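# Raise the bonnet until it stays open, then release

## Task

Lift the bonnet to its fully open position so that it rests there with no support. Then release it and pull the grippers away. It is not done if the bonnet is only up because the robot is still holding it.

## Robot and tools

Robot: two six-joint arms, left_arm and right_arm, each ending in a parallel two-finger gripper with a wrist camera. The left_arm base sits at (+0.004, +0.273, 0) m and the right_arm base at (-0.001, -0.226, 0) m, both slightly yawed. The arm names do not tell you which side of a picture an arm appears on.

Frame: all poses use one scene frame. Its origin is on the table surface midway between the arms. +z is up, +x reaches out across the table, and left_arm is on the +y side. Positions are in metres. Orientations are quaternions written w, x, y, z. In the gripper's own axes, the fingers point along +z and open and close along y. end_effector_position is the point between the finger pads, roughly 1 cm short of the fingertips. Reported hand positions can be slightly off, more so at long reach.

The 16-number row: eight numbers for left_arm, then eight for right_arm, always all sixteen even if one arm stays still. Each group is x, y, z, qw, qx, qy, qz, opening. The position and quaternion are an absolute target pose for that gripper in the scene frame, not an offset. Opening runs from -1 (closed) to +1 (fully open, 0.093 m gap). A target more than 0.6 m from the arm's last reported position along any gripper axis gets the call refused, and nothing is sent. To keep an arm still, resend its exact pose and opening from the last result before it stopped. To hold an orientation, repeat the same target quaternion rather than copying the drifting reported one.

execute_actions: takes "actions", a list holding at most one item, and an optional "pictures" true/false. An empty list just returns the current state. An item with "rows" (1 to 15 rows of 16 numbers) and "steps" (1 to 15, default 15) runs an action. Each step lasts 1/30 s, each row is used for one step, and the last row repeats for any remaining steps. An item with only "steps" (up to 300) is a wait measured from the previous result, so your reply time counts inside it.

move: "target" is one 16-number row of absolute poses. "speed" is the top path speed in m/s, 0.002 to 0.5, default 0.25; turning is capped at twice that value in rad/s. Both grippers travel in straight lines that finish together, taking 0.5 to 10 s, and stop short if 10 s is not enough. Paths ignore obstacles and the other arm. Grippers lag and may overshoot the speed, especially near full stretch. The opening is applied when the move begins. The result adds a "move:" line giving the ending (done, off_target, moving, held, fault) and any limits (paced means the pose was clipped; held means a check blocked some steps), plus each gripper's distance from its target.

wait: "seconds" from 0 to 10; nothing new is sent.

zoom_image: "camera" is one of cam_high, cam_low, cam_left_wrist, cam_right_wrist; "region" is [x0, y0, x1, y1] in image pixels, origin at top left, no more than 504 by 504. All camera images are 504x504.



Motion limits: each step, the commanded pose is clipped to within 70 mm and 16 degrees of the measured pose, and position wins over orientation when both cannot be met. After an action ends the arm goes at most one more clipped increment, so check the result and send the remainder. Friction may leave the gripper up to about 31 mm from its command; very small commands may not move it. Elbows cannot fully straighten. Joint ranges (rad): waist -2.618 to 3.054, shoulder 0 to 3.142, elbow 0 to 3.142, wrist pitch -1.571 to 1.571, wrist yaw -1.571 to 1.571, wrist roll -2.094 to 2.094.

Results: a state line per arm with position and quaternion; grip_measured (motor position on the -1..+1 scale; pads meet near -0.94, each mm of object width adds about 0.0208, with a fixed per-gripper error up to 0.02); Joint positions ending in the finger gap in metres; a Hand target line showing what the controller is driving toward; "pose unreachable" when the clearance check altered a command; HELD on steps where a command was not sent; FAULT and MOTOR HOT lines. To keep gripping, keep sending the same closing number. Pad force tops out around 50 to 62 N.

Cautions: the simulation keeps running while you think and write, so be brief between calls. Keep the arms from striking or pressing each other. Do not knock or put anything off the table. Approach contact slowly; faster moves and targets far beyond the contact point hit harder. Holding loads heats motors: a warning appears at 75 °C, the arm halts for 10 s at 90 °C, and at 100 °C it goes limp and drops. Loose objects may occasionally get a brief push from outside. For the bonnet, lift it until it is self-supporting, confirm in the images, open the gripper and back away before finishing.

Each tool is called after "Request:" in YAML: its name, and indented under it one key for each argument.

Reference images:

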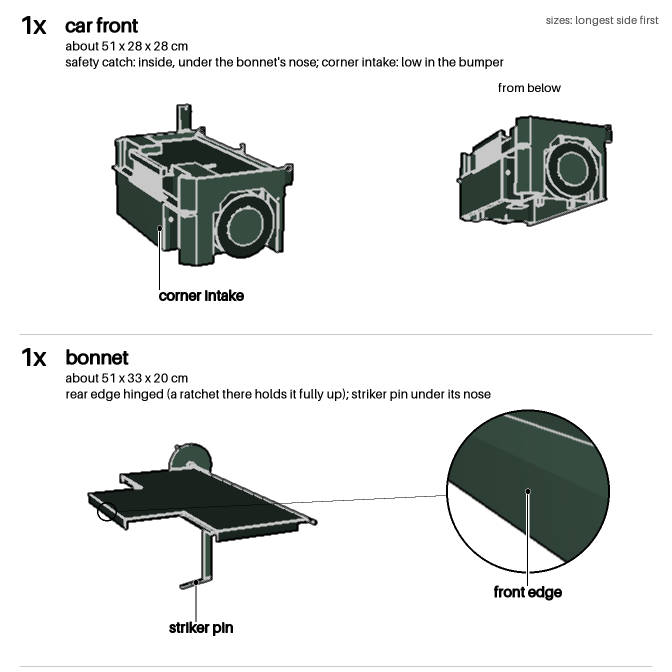

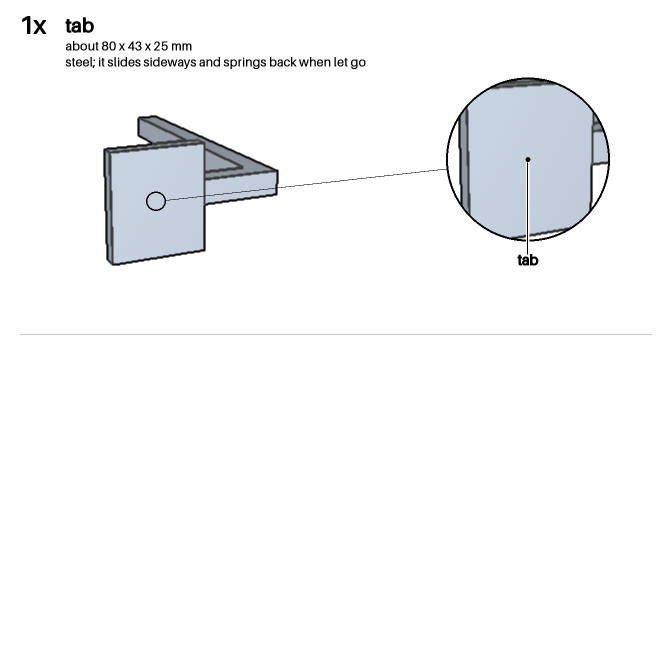

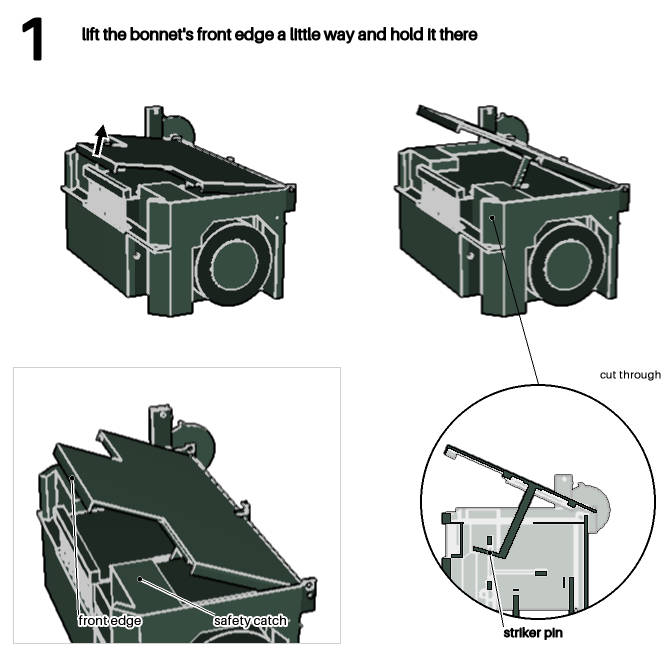

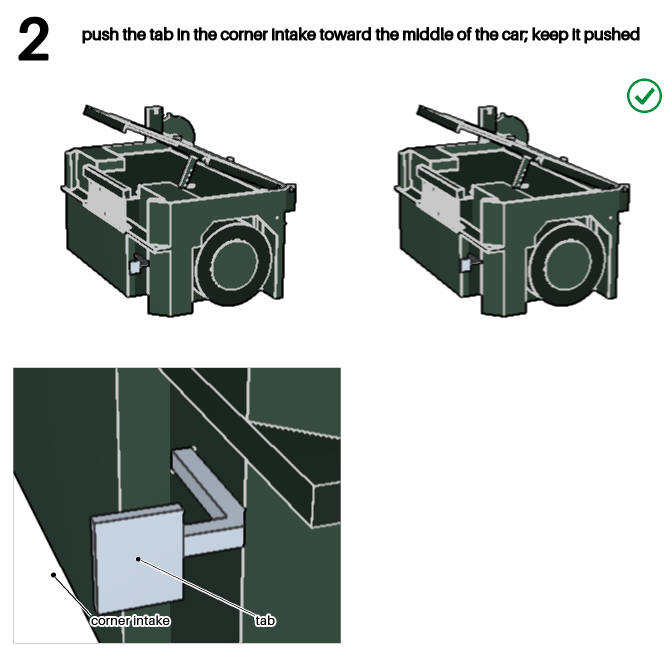

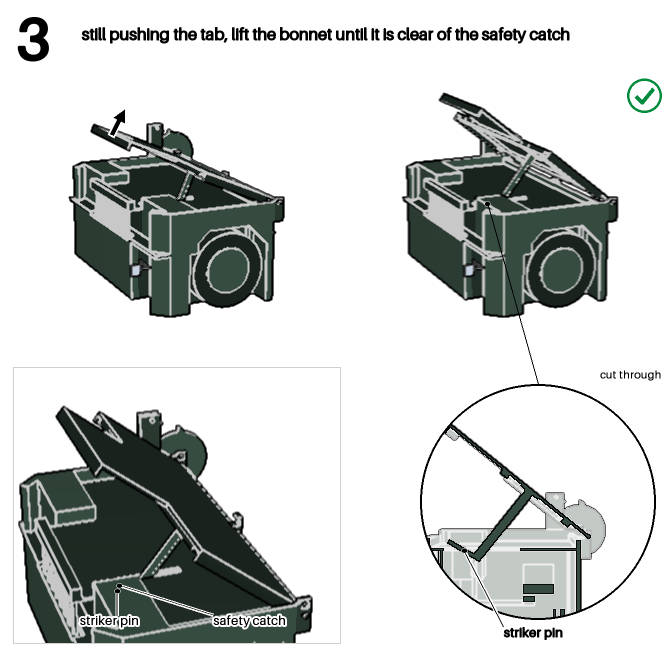

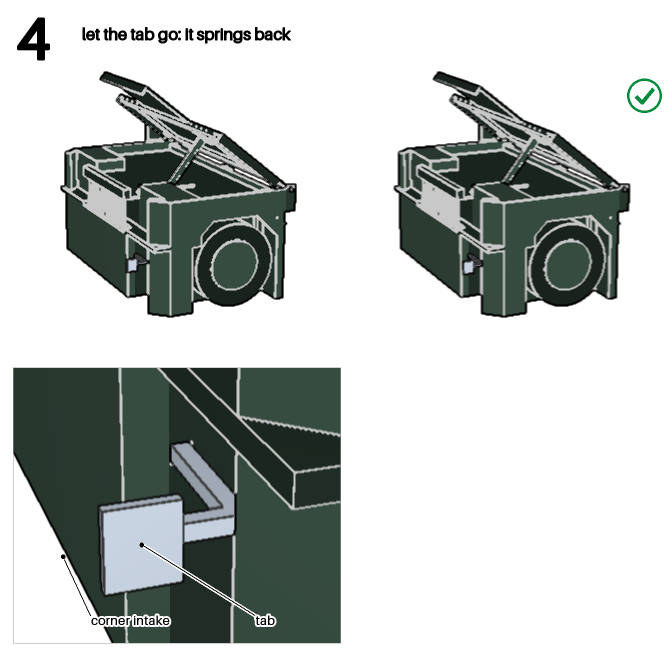

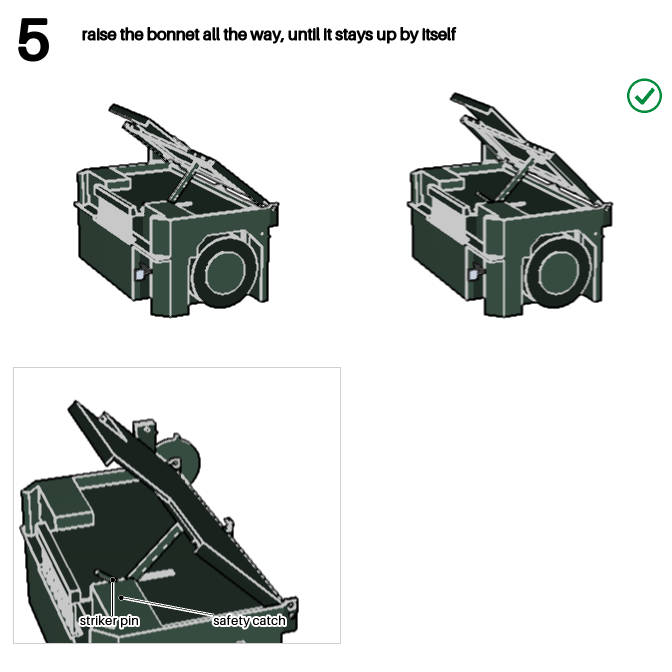

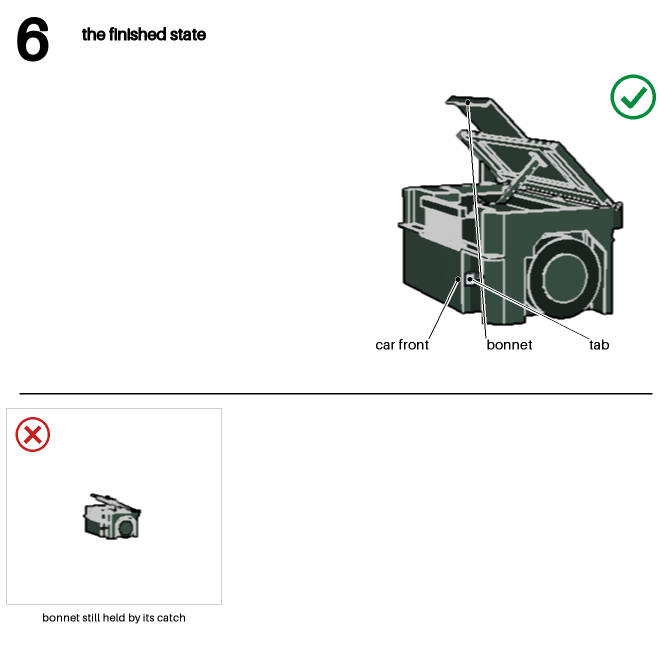

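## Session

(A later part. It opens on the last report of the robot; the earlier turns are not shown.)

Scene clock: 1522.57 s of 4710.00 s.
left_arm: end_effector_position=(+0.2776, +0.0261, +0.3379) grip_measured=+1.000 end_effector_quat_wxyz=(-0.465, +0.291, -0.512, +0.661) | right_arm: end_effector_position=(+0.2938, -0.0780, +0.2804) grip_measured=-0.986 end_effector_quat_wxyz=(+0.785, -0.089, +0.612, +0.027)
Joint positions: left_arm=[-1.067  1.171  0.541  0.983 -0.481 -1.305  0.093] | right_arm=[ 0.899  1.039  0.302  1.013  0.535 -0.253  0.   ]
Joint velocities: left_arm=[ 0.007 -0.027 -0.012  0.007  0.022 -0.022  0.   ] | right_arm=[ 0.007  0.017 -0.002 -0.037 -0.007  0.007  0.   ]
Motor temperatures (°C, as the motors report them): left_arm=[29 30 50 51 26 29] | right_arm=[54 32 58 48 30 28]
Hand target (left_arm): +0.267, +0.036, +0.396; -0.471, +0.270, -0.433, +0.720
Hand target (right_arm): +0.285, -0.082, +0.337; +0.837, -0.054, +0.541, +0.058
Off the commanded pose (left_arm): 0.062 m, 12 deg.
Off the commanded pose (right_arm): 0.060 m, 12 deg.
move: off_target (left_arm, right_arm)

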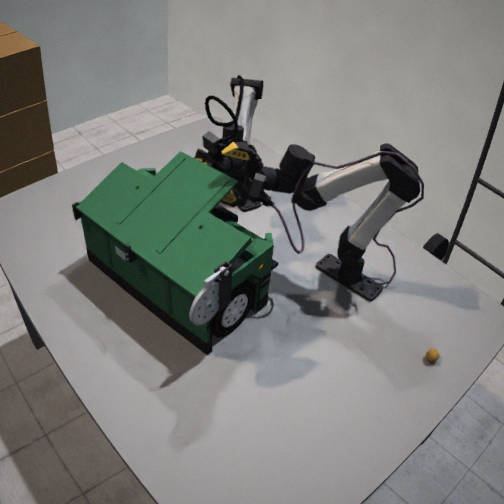

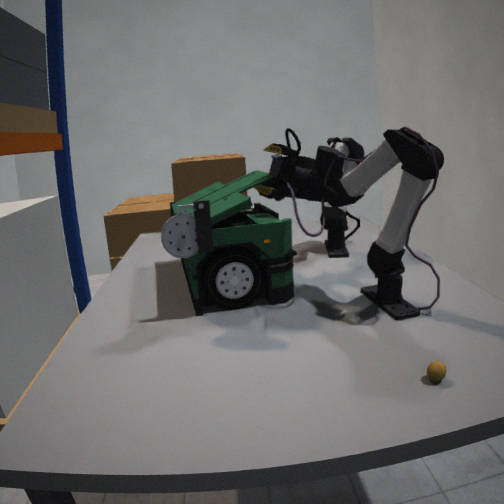

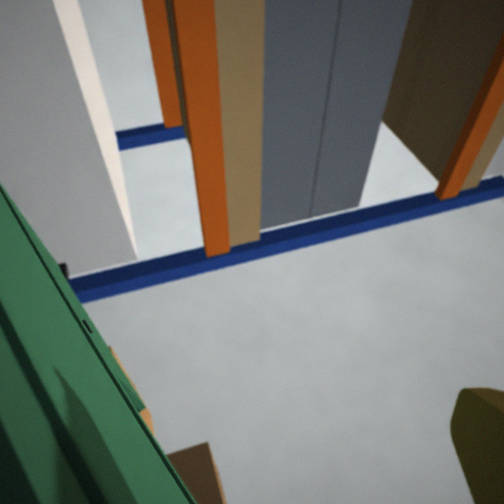

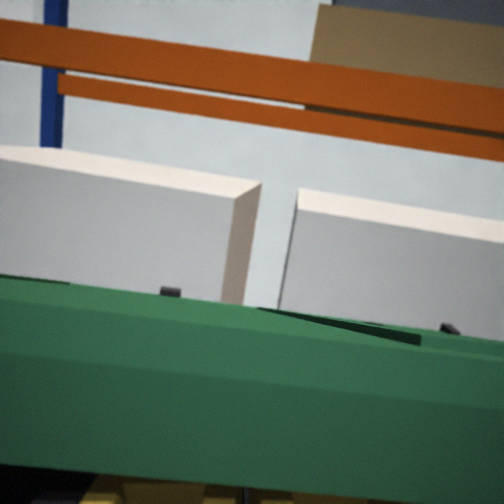

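Now ~20+°. Keep going.

Request:
move:
  target: [0.285,0.03,0.43,0.49,-0.255,0.42,-0.72,1, 0.30,-0.078,0.37,0.86,-0.05,0.51,0.06,-1]
  speed: 0.06

Scene clock: 1529.37 s of 4710.00 s.
left_arm: end_effector_position=(+0.2903, +0.0245, +0.3593) grip_measured=+1.000 end_effector_quat_wxyz=(-0.478, +0.279, -0.515, +0.654) | right_arm: end_effector_position=(+0.3056, -0.0749, +0.3112) grip_measured=-0.986 end_effector_quat_wxyz=(+0.806, -0.088, +0.584, +0.033)
Joint positions: left_arm=[-1.023  1.18   0.63   0.904 -0.437 -1.281  0.093] | right_arm=[ 0.852  1.08   0.384  1.04   0.467 -0.268  0.   ]
Joint velocities: left_arm=[-0.002 -0.012  0.002  0.037  0.022 -0.022  0.   ] | right_arm=[-0.002  0.012 -0.012  0.022 -0.007  0.066  0.   ]
Motor temperatures (°C, as the motors report them): left_arm=[29 31 51 54 26 29] | right_arm=[52 32 59 50 30 27]
Hand target (left_arm): +0.278, +0.038, +0.425; -0.490, +0.255, -0.424, +0.718
Hand target (right_arm): +0.294, -0.082, +0.367; +0.856, -0.054, +0.510, +0.058
Off the commanded pose (left_arm): 0.071 m, 14 deg.
Off the commanded pose (right_arm): 0.059 m, 12 deg.
After step 90, 1.30 s passed at rest.
move: off_target (left_arm, right_arm)

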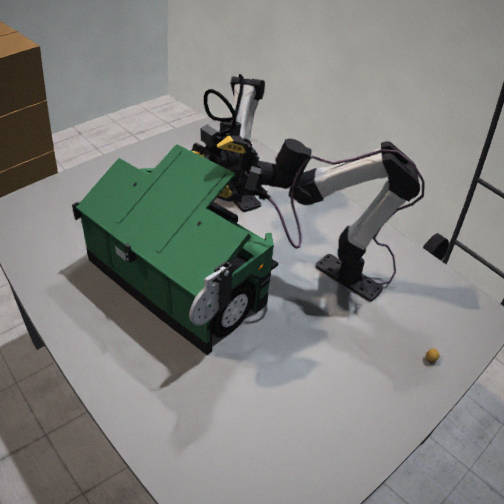

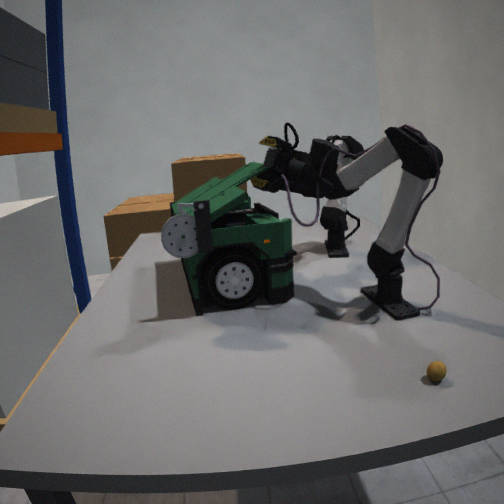

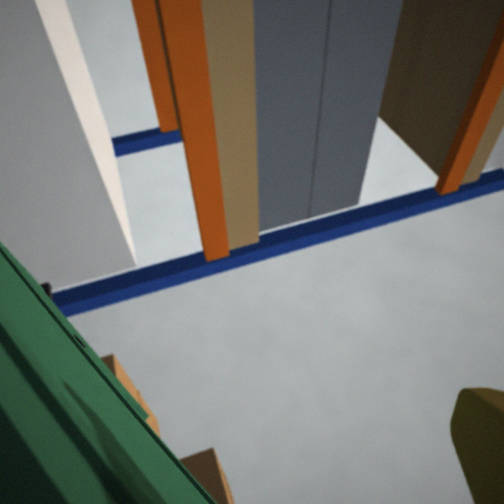

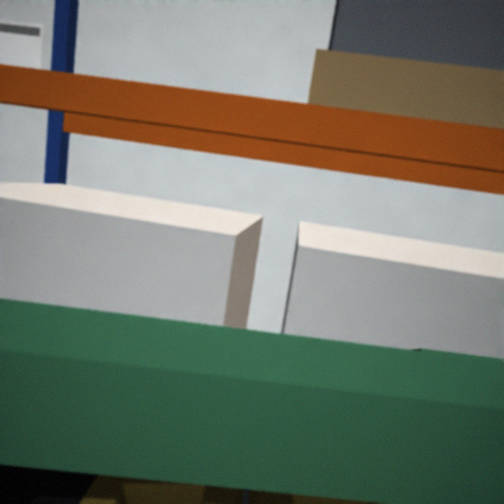

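Request:
move:
  target: [0.30,0.03,0.45,0.52,-0.235,0.39,-0.72,1, 0.32,-0.075,0.40,0.88,-0.05,0.47,0.06,-1]
  speed: 0.06

Scene clock: 1535.13 s of 4710.00 s.
left_arm: end_effector_position=(+0.3016, +0.0134, +0.3548) grip_measured=+1.000 end_effector_quat_wxyz=(-0.486, +0.256, -0.533, +0.643) | right_arm: end_effector_position=(+0.3156, -0.0728, +0.3094) grip_measured=-0.986 end_effector_quat_wxyz=(+0.808, -0.107, +0.580, +0.024)
Joint positions: left_arm=[-0.997  1.237  0.664  0.902 -0.384 -1.245  0.093] | right_arm=[ 0.813  1.13   0.399  1.071  0.41  -0.292  0.   ]
Joint velocities: left_arm=[-0.007 -0.002 -0.002  0.007 -0.007  0.022  0.   ] | right_arm=[-0.012  0.002  0.002 -0.007  0.066  0.051  0.   ]
Motor temperatures (°C, as the motors report them): left_arm=[29 31 53 56 26 29] | right_arm=[50 32 60 51 30 27]
Hand target (left_arm): +0.289, +0.038, +0.435; -0.516, +0.240, -0.420, +0.707
Hand target (right_arm): +0.306, -0.083, +0.390; +0.874, -0.059, +0.479, +0.054
Off the commanded pose (left_arm): 0.097 m, 19 deg; position and orientation clipped at the last step of the last action.
Off the commanded pose (right_arm): 0.091 m, 17 deg; position and orientation clipped at the last step of the last action.
move: off_target (left_arm, right_arm); limits=paced

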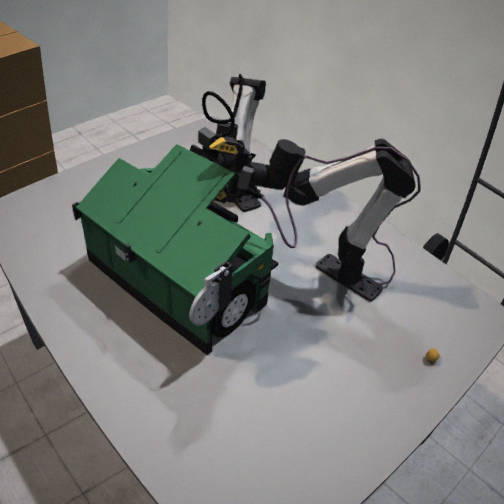

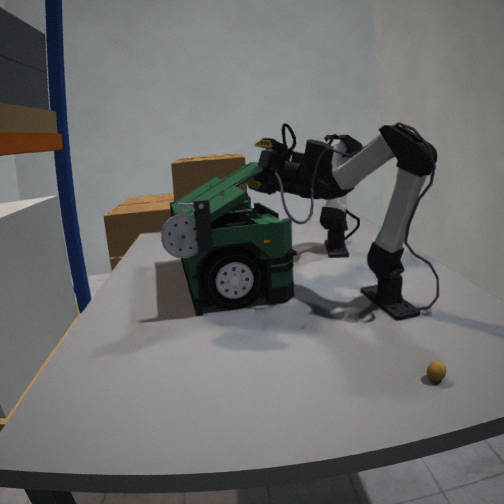

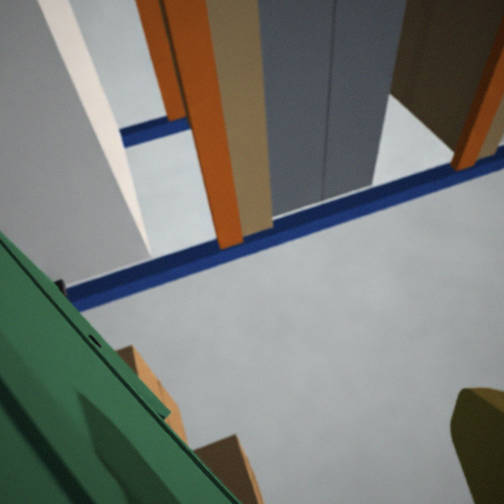

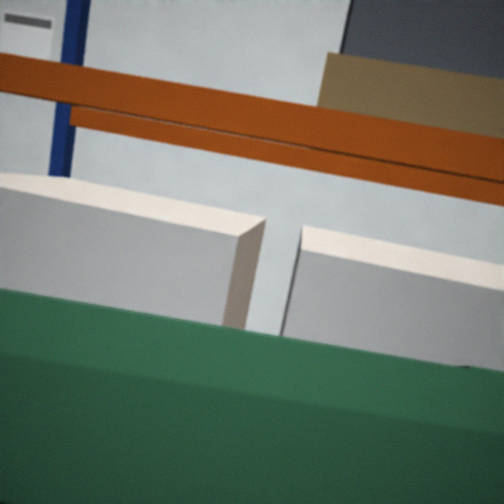

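Request:
move:
  target: [0.31,0.02,0.42,0.50,-0.25,0.47,-0.68,1, 0.316,-0.073,0.30,0.808,-0.1,0.58,0.03,-1]
  speed: 0.05

Request:
move:
  target: [0.31,0.02,0.42,0.50,-0.25,0.47,-0.68,1, 0.22,-0.09,0.27,0.75,-0.05,0.65,0.06,-1]
  speed: 0.1

Scene clock: 1541.13 s of 4710.00 s.
left_arm: end_effector_position=(+0.3035, +0.0125, +0.3513) grip_measured=+1.000 end_effector_quat_wxyz=(-0.483, +0.262, -0.549, +0.629) | right_arm: end_effector_position=(+0.3160, -0.0725, +0.3053) grip_measured=-0.986 end_effector_quat_wxyz=(+0.808, -0.104, +0.580, +0.027)
Joint positions: left_arm=[-0.999  1.225  0.682  0.828 -0.394 -1.248  0.093] | right_arm=[ 0.813  1.147  0.388  1.099  0.411 -0.284  0.   ]
Joint velocities: left_arm=[-0.012 -0.012 -0.017  0.022 -0.007  0.007  0.   ] | right_arm=[-0.017  0.002  0.002 -0.007  0.022 -0.007  0.   ]
Motor temperatures (°C, as the motors report them): left_arm=[29 31 54 58 26 29] | right_arm=[49 32 62 52 30 27]
Hand target (left_arm): +0.302, +0.027, +0.416; -0.503, +0.249, -0.472, +0.680
Hand target (right_arm): +0.316, -0.073, +0.300; +0.808, -0.100, +0.580, +0.030
Off the commanded pose (left_arm): 0.069 m, 11 deg.
Off the commanded pose (right_arm): 0.005 m, 1 deg.
After step 90, 1.27 s passed at rest.
move: off_target (left_arm)

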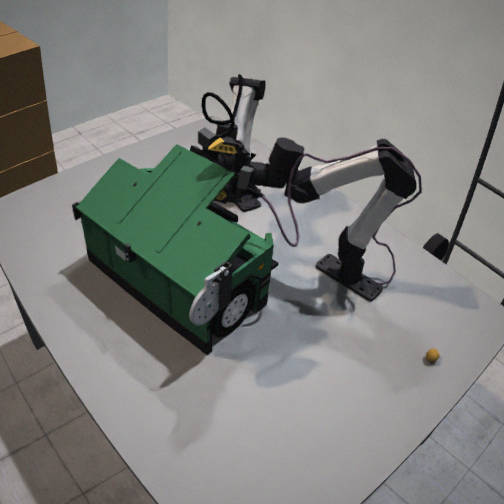

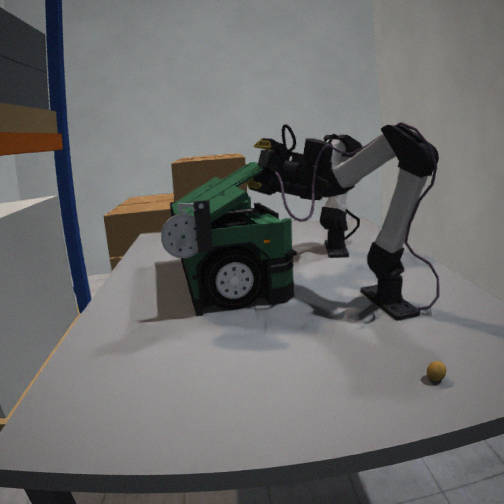

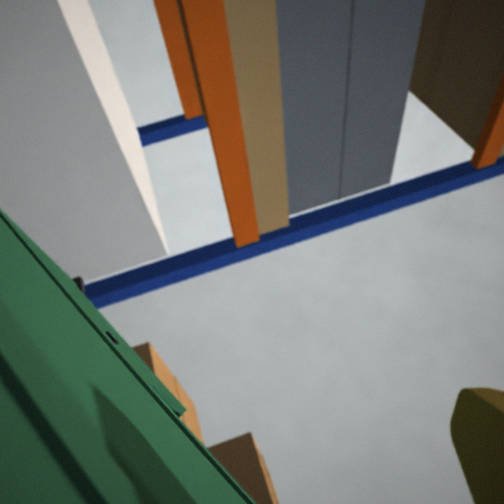

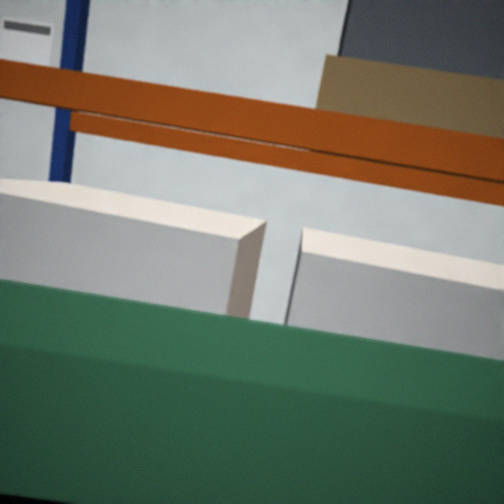

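Scene clock: 1542.93 s of 4710.00 s.
left_arm: end_effector_position=(+0.3037, +0.0129, +0.3518) grip_measured=+1.000 end_effector_quat_wxyz=(-0.484, +0.263, -0.548, +0.629) | right_arm: end_effector_position=(+0.2243, -0.0892, +0.2726) grip_measured=-0.986 end_effector_quat_wxyz=(+0.754, -0.048, +0.652, +0.060)
Joint positions: left_arm=[-1.     1.225  0.684  0.828 -0.4   -1.248  0.093] | right_arm=[ 1.244  0.622  0.236  0.624  0.907 -0.183  0.   ]
Joint velocities: left_arm=[ 0.007 -0.012 -0.007 -0.022  0.051 -0.007  0.   ] | right_arm=[-0.012  0.012  0.002  0.051 -0.037 -0.007  0.   ]
Motor temperatures (°C, as the motors report them): left_arm=[29 31 55 58 26 29] | right_arm=[49 32 62 51 30 27]
Hand target (left_arm): +0.302, +0.027, +0.416; +0.503, -0.249, +0.472, -0.680
Hand target (right_arm): +0.222, -0.091, +0.269; +0.752, -0.046, +0.655, +0.062
Off the commanded pose (left_arm): 0.069 m, 11 deg.
Off the commanded pose (right_arm): 0.005 m, 0 deg.
move: off_target (left_arm)

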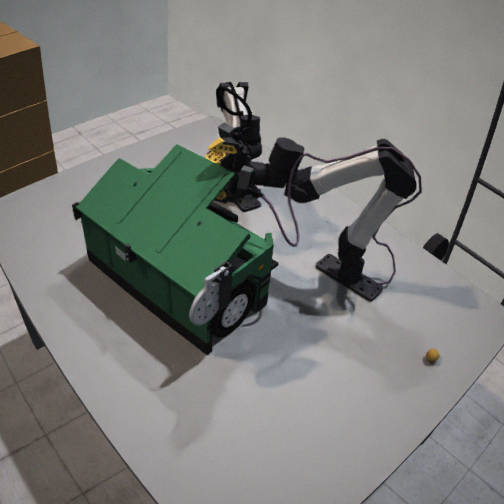

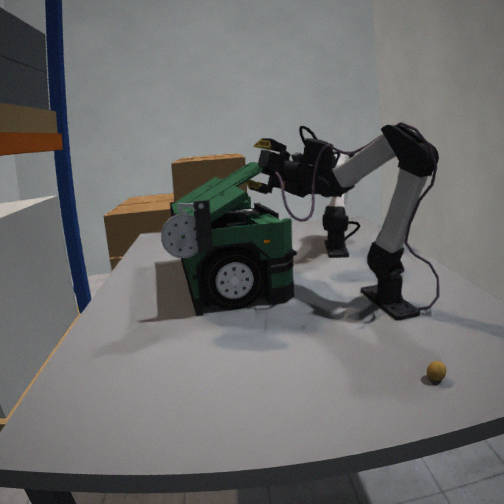

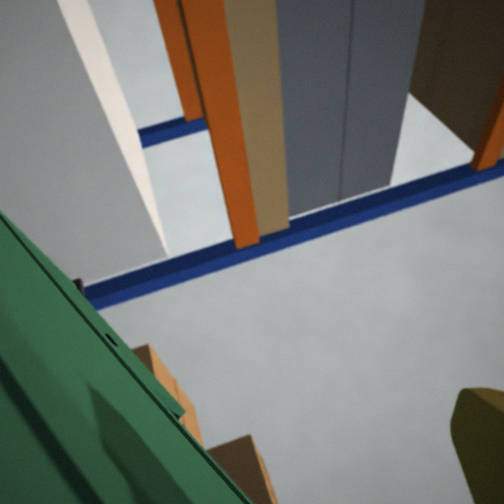

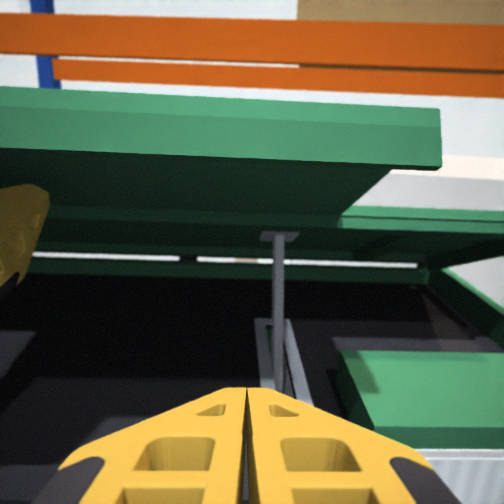

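Left holds. Now the deep grip on the tab, quickly.

Request:
move:
  target: [0.31,0.02,0.40,0.50,-0.25,0.47,-0.68,1, 0.235,-0.221,0.105,0.5,-0.075,0.862,0.045,-0.45]
  speed: 0.25

Request:
move:
  target: [0.31,0.02,0.40,0.50,-0.25,0.47,-0.68,1, 0.31,-0.208,0.082,0.6,-0.075,0.795,0.055,-0.45]
  speed: 0.08

Request:
execute_actions:
  actions:
    - {"rows":[[0.31,0.02,0.40,0.50,-0.25,0.47,-0.68,1, 0.305,-0.208,0.082,0.6,-0.075,0.795,0.055,-1]],"steps":15}
  pictures: false

Request:
move:
  target: [0.31,0.02,0.41,0.50,-0.25,0.47,-0.68,1, 0.305,-0.15,0.082,0.59,-0.14,0.785,0.11,-1]
  speed: 0.06

Scene clock: 1551.13 s of 4710.00 s.
left_arm: end_effector_position=(+0.3030, +0.0142, +0.3539) grip_measured=+1.000 end_effector_quat_wxyz=(-0.484, +0.260, -0.542, +0.635) | right_arm: end_effector_position=(+0.2385, -0.2192, +0.1128) grip_measured=-0.452 end_effector_quat_wxyz=(+0.510, -0.071, +0.856, +0.032)
Joint positions: left_arm=[-0.995  1.224  0.676  0.852 -0.387 -1.249  0.093] | right_arm=[ 0.015  0.408  0.213 -0.321 -0.263 -0.166  0.024]
Joint velocities: left_arm=[-0.007 -0.012 -0.017  0.022 -0.022 -0.007  0.   ] | right_arm=[-0.002  0.032 -0.002  0.022 -0.11   0.037  0.   ]
Motor temperatures (°C, as the motors report them): left_arm=[29 31 57 58 26 29] | right_arm=[47 31 60 48 30 27]
Hand target (left_arm): +0.305, +0.024, +0.397; -0.500, +0.250, -0.475, +0.679
Hand target (right_arm): +0.239, -0.220, +0.105; +0.503, -0.073, +0.860, +0.035
Off the commanded pose (left_arm): 0.047 m, 10 deg.
Off the commanded pose (right_arm): 0.009 m, 2 deg.
After step 90, 3.10 s passed at rest.
move: off_target (left_arm)

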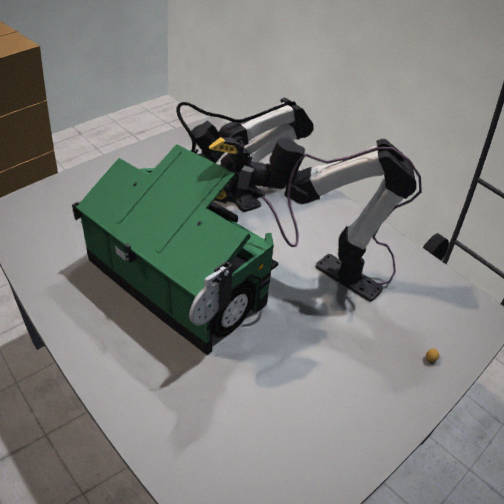

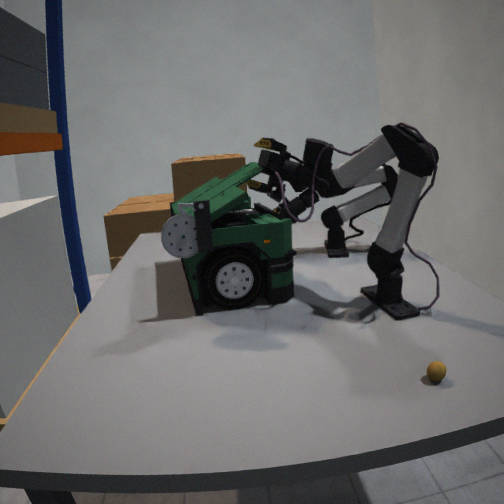

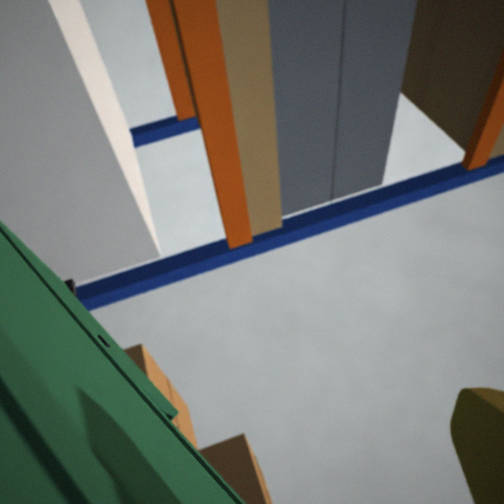

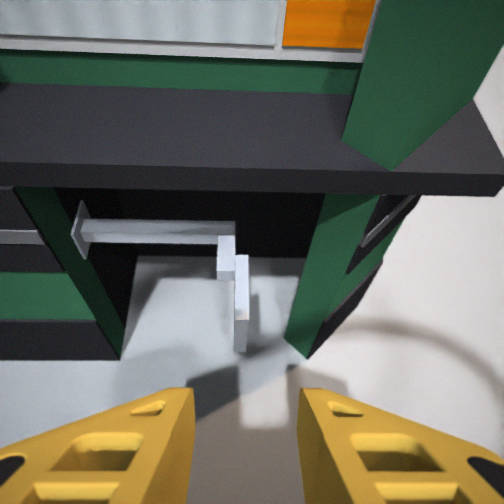

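Scene clock: 1553.10 s of 4710.00 s.
left_arm: end_effector_position=(+0.3031, +0.0145, +0.3533) grip_measured=+1.000 end_effector_quat_wxyz=(-0.485, +0.259, -0.539, +0.638) | right_arm: end_effector_position=(+0.3002, -0.2039, +0.0699) grip_measured=-0.452 end_effector_quat_wxyz=(+0.574, -0.082, +0.812, +0.066)
Joint positions: left_arm=[-0.992  1.23   0.668  0.873 -0.383 -1.25   0.093] | right_arm=[ 0.089  1.284  0.023  0.907 -0.279 -0.087  0.024]
Joint velocities: left_arm=[-0.002  0.007 -0.007 -0.037 -0.007  0.066  0.   ] | right_arm=[-0.002  0.007 -0.012  0.037 -0.037  0.007 -0.001]
Motor temperatures (°C, as the motors report them): left_arm=[29 31 57 58 26 29] | right_arm=[47 31 59 48 30 27]
Hand target (left_arm): +0.305, +0.024, +0.397; -0.501, +0.250, -0.474, +0.679
Hand target (right_arm): +0.308, -0.207, +0.083; +0.598, -0.077, +0.796, +0.057
Off the commanded pose (left_arm): 0.048 m, 9 deg.
Off the commanded pose (right_arm): 0.016 m, 4 deg.
move: off_target (left_arm, right_arm)

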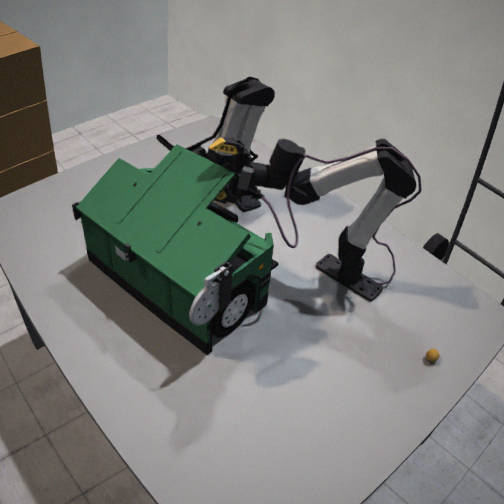

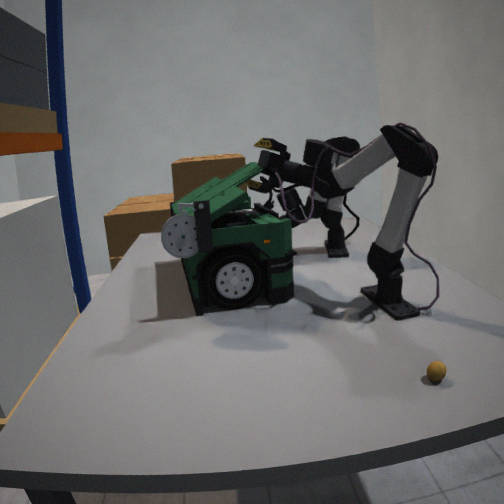

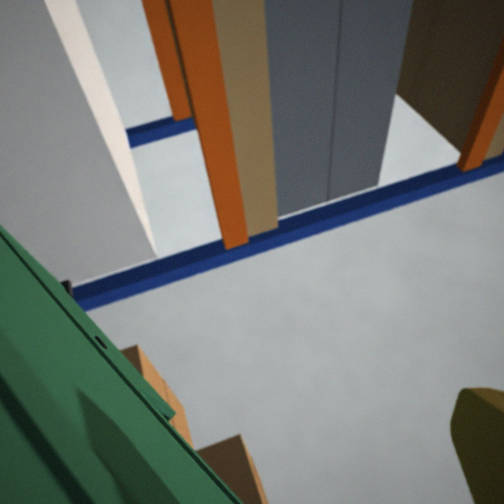

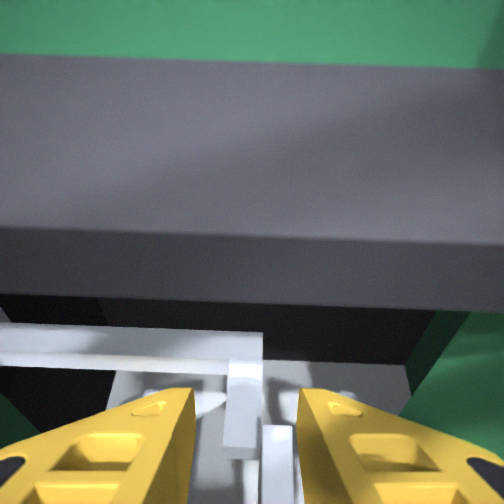

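Scene clock: 1553.60 s of 4710.00 s.
left_arm: end_effector_position=(+0.3031, +0.0146, +0.3534) grip_measured=+1.000 end_effector_quat_wxyz=(-0.485, +0.259, -0.539, +0.638) | right_arm: end_effector_position=(+0.3007, -0.2047, +0.0713) grip_measured=-0.934 end_effector_quat_wxyz=(+0.577, -0.083, +0.810, +0.063)
Joint positions: left_arm=[-0.992  1.23   0.668  0.873 -0.383 -1.25   0.093] | right_arm=[ 0.089  1.284  0.021  0.915 -0.274 -0.09   0.   ]
Joint velocities: left_arm=[-0.002 -0.012 -0.002 -0.037 -0.022  0.022  0.   ] | right_arm=[ 0.002 -0.007  0.007  0.007  0.022 -0.051  0.001]
Motor temperatures (°C, as the motors report them): left_arm=[29 31 57 58 26 29] | right_arm=[47 31 59 48 30 27]
Hand target (left_arm): +0.305, +0.024, +0.397; -0.501, +0.250, -0.474, +0.680
Hand target (right_arm): +0.305, -0.208, +0.082; +0.599, -0.076, +0.795, +0.056
Off the commanded pose (left_arm): 0.047 m, 9 deg.
Off the commanded pose (right_arm): 0.012 m, 3 deg.
Steps of this call (steps 1 to 15: all 15 steps of this action). Readings (end_effector_position):
1: left_arm (+0.3031, +0.0145, +0.3533) | right_arm (+0.3002, -0.2041, +0.0702)
2: left_arm (+0.3031, +0.0146, +0.3534) | right_arm (+0.3007, -0.2047, +0.0712)
4: left_arm (+0.3031, +0.0146, +0.3534) | right_arm (+0.3007, -0.2047, +0.0713)
8: left_arm (+0.3031, +0.0146, +0.3534) | right_arm (+0.3007, -0.2047, +0.0713)
15: the state above

Scene clock: 1555.47 s of 4710.00 s.
left_arm: end_effector_position=(+0.3025, +0.0142, +0.3504) grip_measured=+1.000 end_effector_quat_wxyz=(-0.484, +0.260, -0.541, +0.636) | right_arm: end_effector_position=(+0.3016, -0.2026, +0.0713) grip_measured=-0.922 end_effector_quat_wxyz=(+0.581, -0.062, +0.811, +0.022)
Joint positions: left_arm=[-0.996  1.23   0.662  0.873 -0.388 -1.25   0.093] | right_arm=[ 0.207  1.284  0.01   0.942 -0.072 -0.062  0.001]
Joint velocities: left_arm=[-0.002 -0.007 -0.017 -0.037 -0.022 -0.037  0.   ] | right_arm=[-0.012  0.012 -0.002 -0.022  0.037 -0.007 -0.   ]
Motor temperatures (°C, as the motors report them): left_arm=[29 31 57 58 26 29] | right_arm=[47 31 58 48 30 27]
Hand target (left_arm): +0.303, +0.026, +0.407; -0.502, +0.249, -0.473, +0.680
Hand target (right_arm): +0.299, -0.155, +0.083; +0.588, -0.138, +0.789, +0.108
Off the commanded pose (left_arm): 0.060 m, 10 deg.
Off the commanded pose (right_arm): 0.054 m, 14 deg.
move: off_target (left_arm, right_arm)

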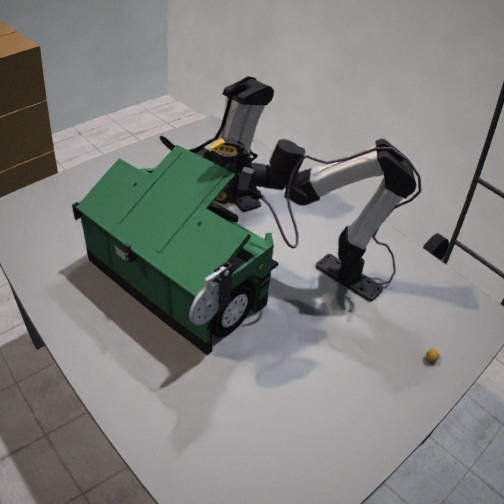

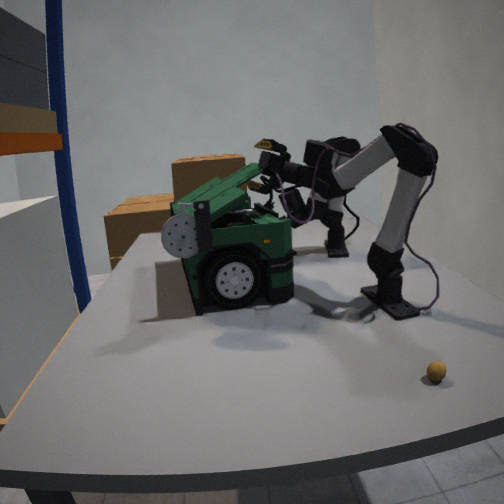

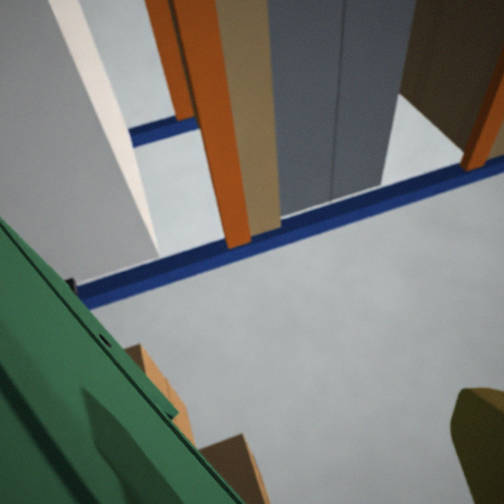

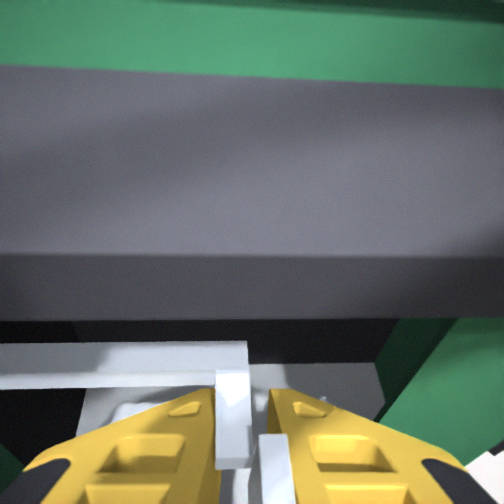

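Request:
move:
  target: [0.31,0.02,0.39,0.50,-0.25,0.47,-0.68,1, 0.305,-0.12,0.095,0.59,-0.14,0.785,0.11,-1]
  speed: 0.06

Scene clock: 1569.63 s of 4710.00 s.
left_arm: end_effector_position=(+0.3040, +0.0150, +0.3524) grip_measured=+1.000 end_effector_quat_wxyz=(-0.487, +0.260, -0.527, +0.646) | right_arm: end_effector_position=(+0.2891, -0.2003, +0.0692) grip_measured=-0.798 end_effector_quat_wxyz=(+0.479, +0.040, +0.856, -0.191)
Joint positions: left_arm=[-0.99   1.253  0.653  0.94  -0.384 -1.25   0.093] | right_arm=[0.685 1.229 0.278 0.216 0.796 0.239 0.007]
Joint velocities: left_arm=[-0.017 -0.002 -0.012 -0.066  0.037 -0.022  0.   ] | right_arm=[ 0.022  0.037  0.007 -0.081  0.081  0.066  0.001]
Motor temperatures (°C, as the motors report them): left_arm=[29 31 60 59 26 29] | right_arm=[48 31 57 48 32 27]
Hand target (left_arm): +0.306, +0.023, +0.388; -0.501, +0.250, -0.474, +0.680
Hand target (right_arm): +0.297, -0.127, +0.096; +0.525, -0.028, +0.847, -0.077
Off the commanded pose (left_arm): 0.038 m, 8 deg.
Off the commanded pose (right_arm): 0.086 m, 43 deg; orientation clipped at the last step of the last action.
After step 90, 6.40 s passed at rest.
move: off_target (left_arm, right_arm); limits=paced

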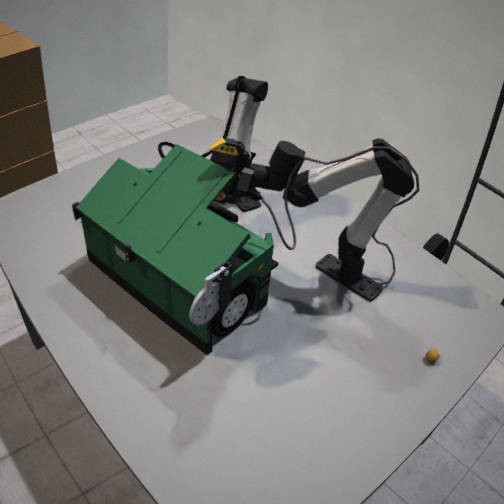

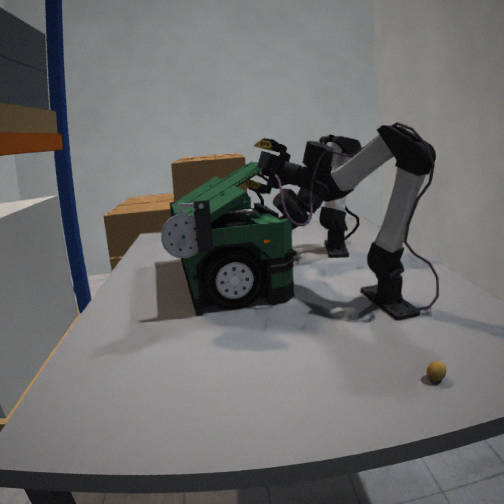

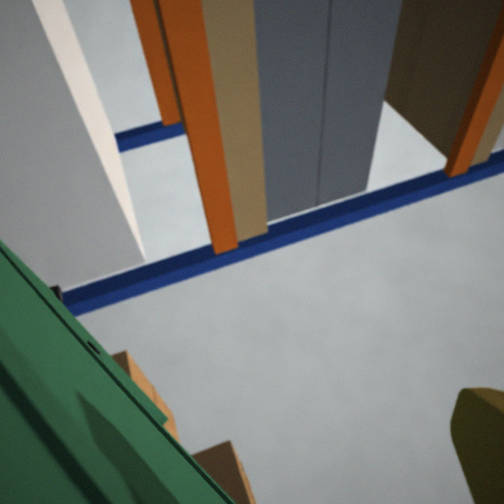

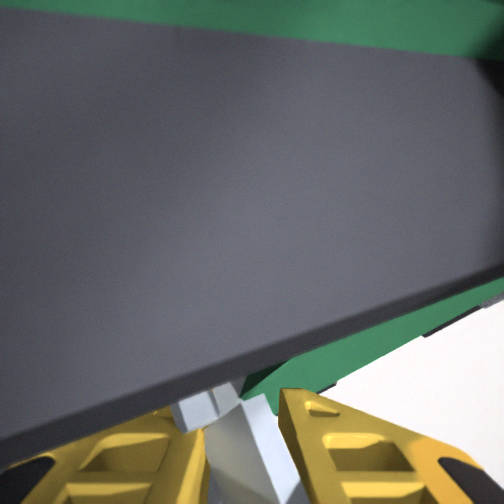

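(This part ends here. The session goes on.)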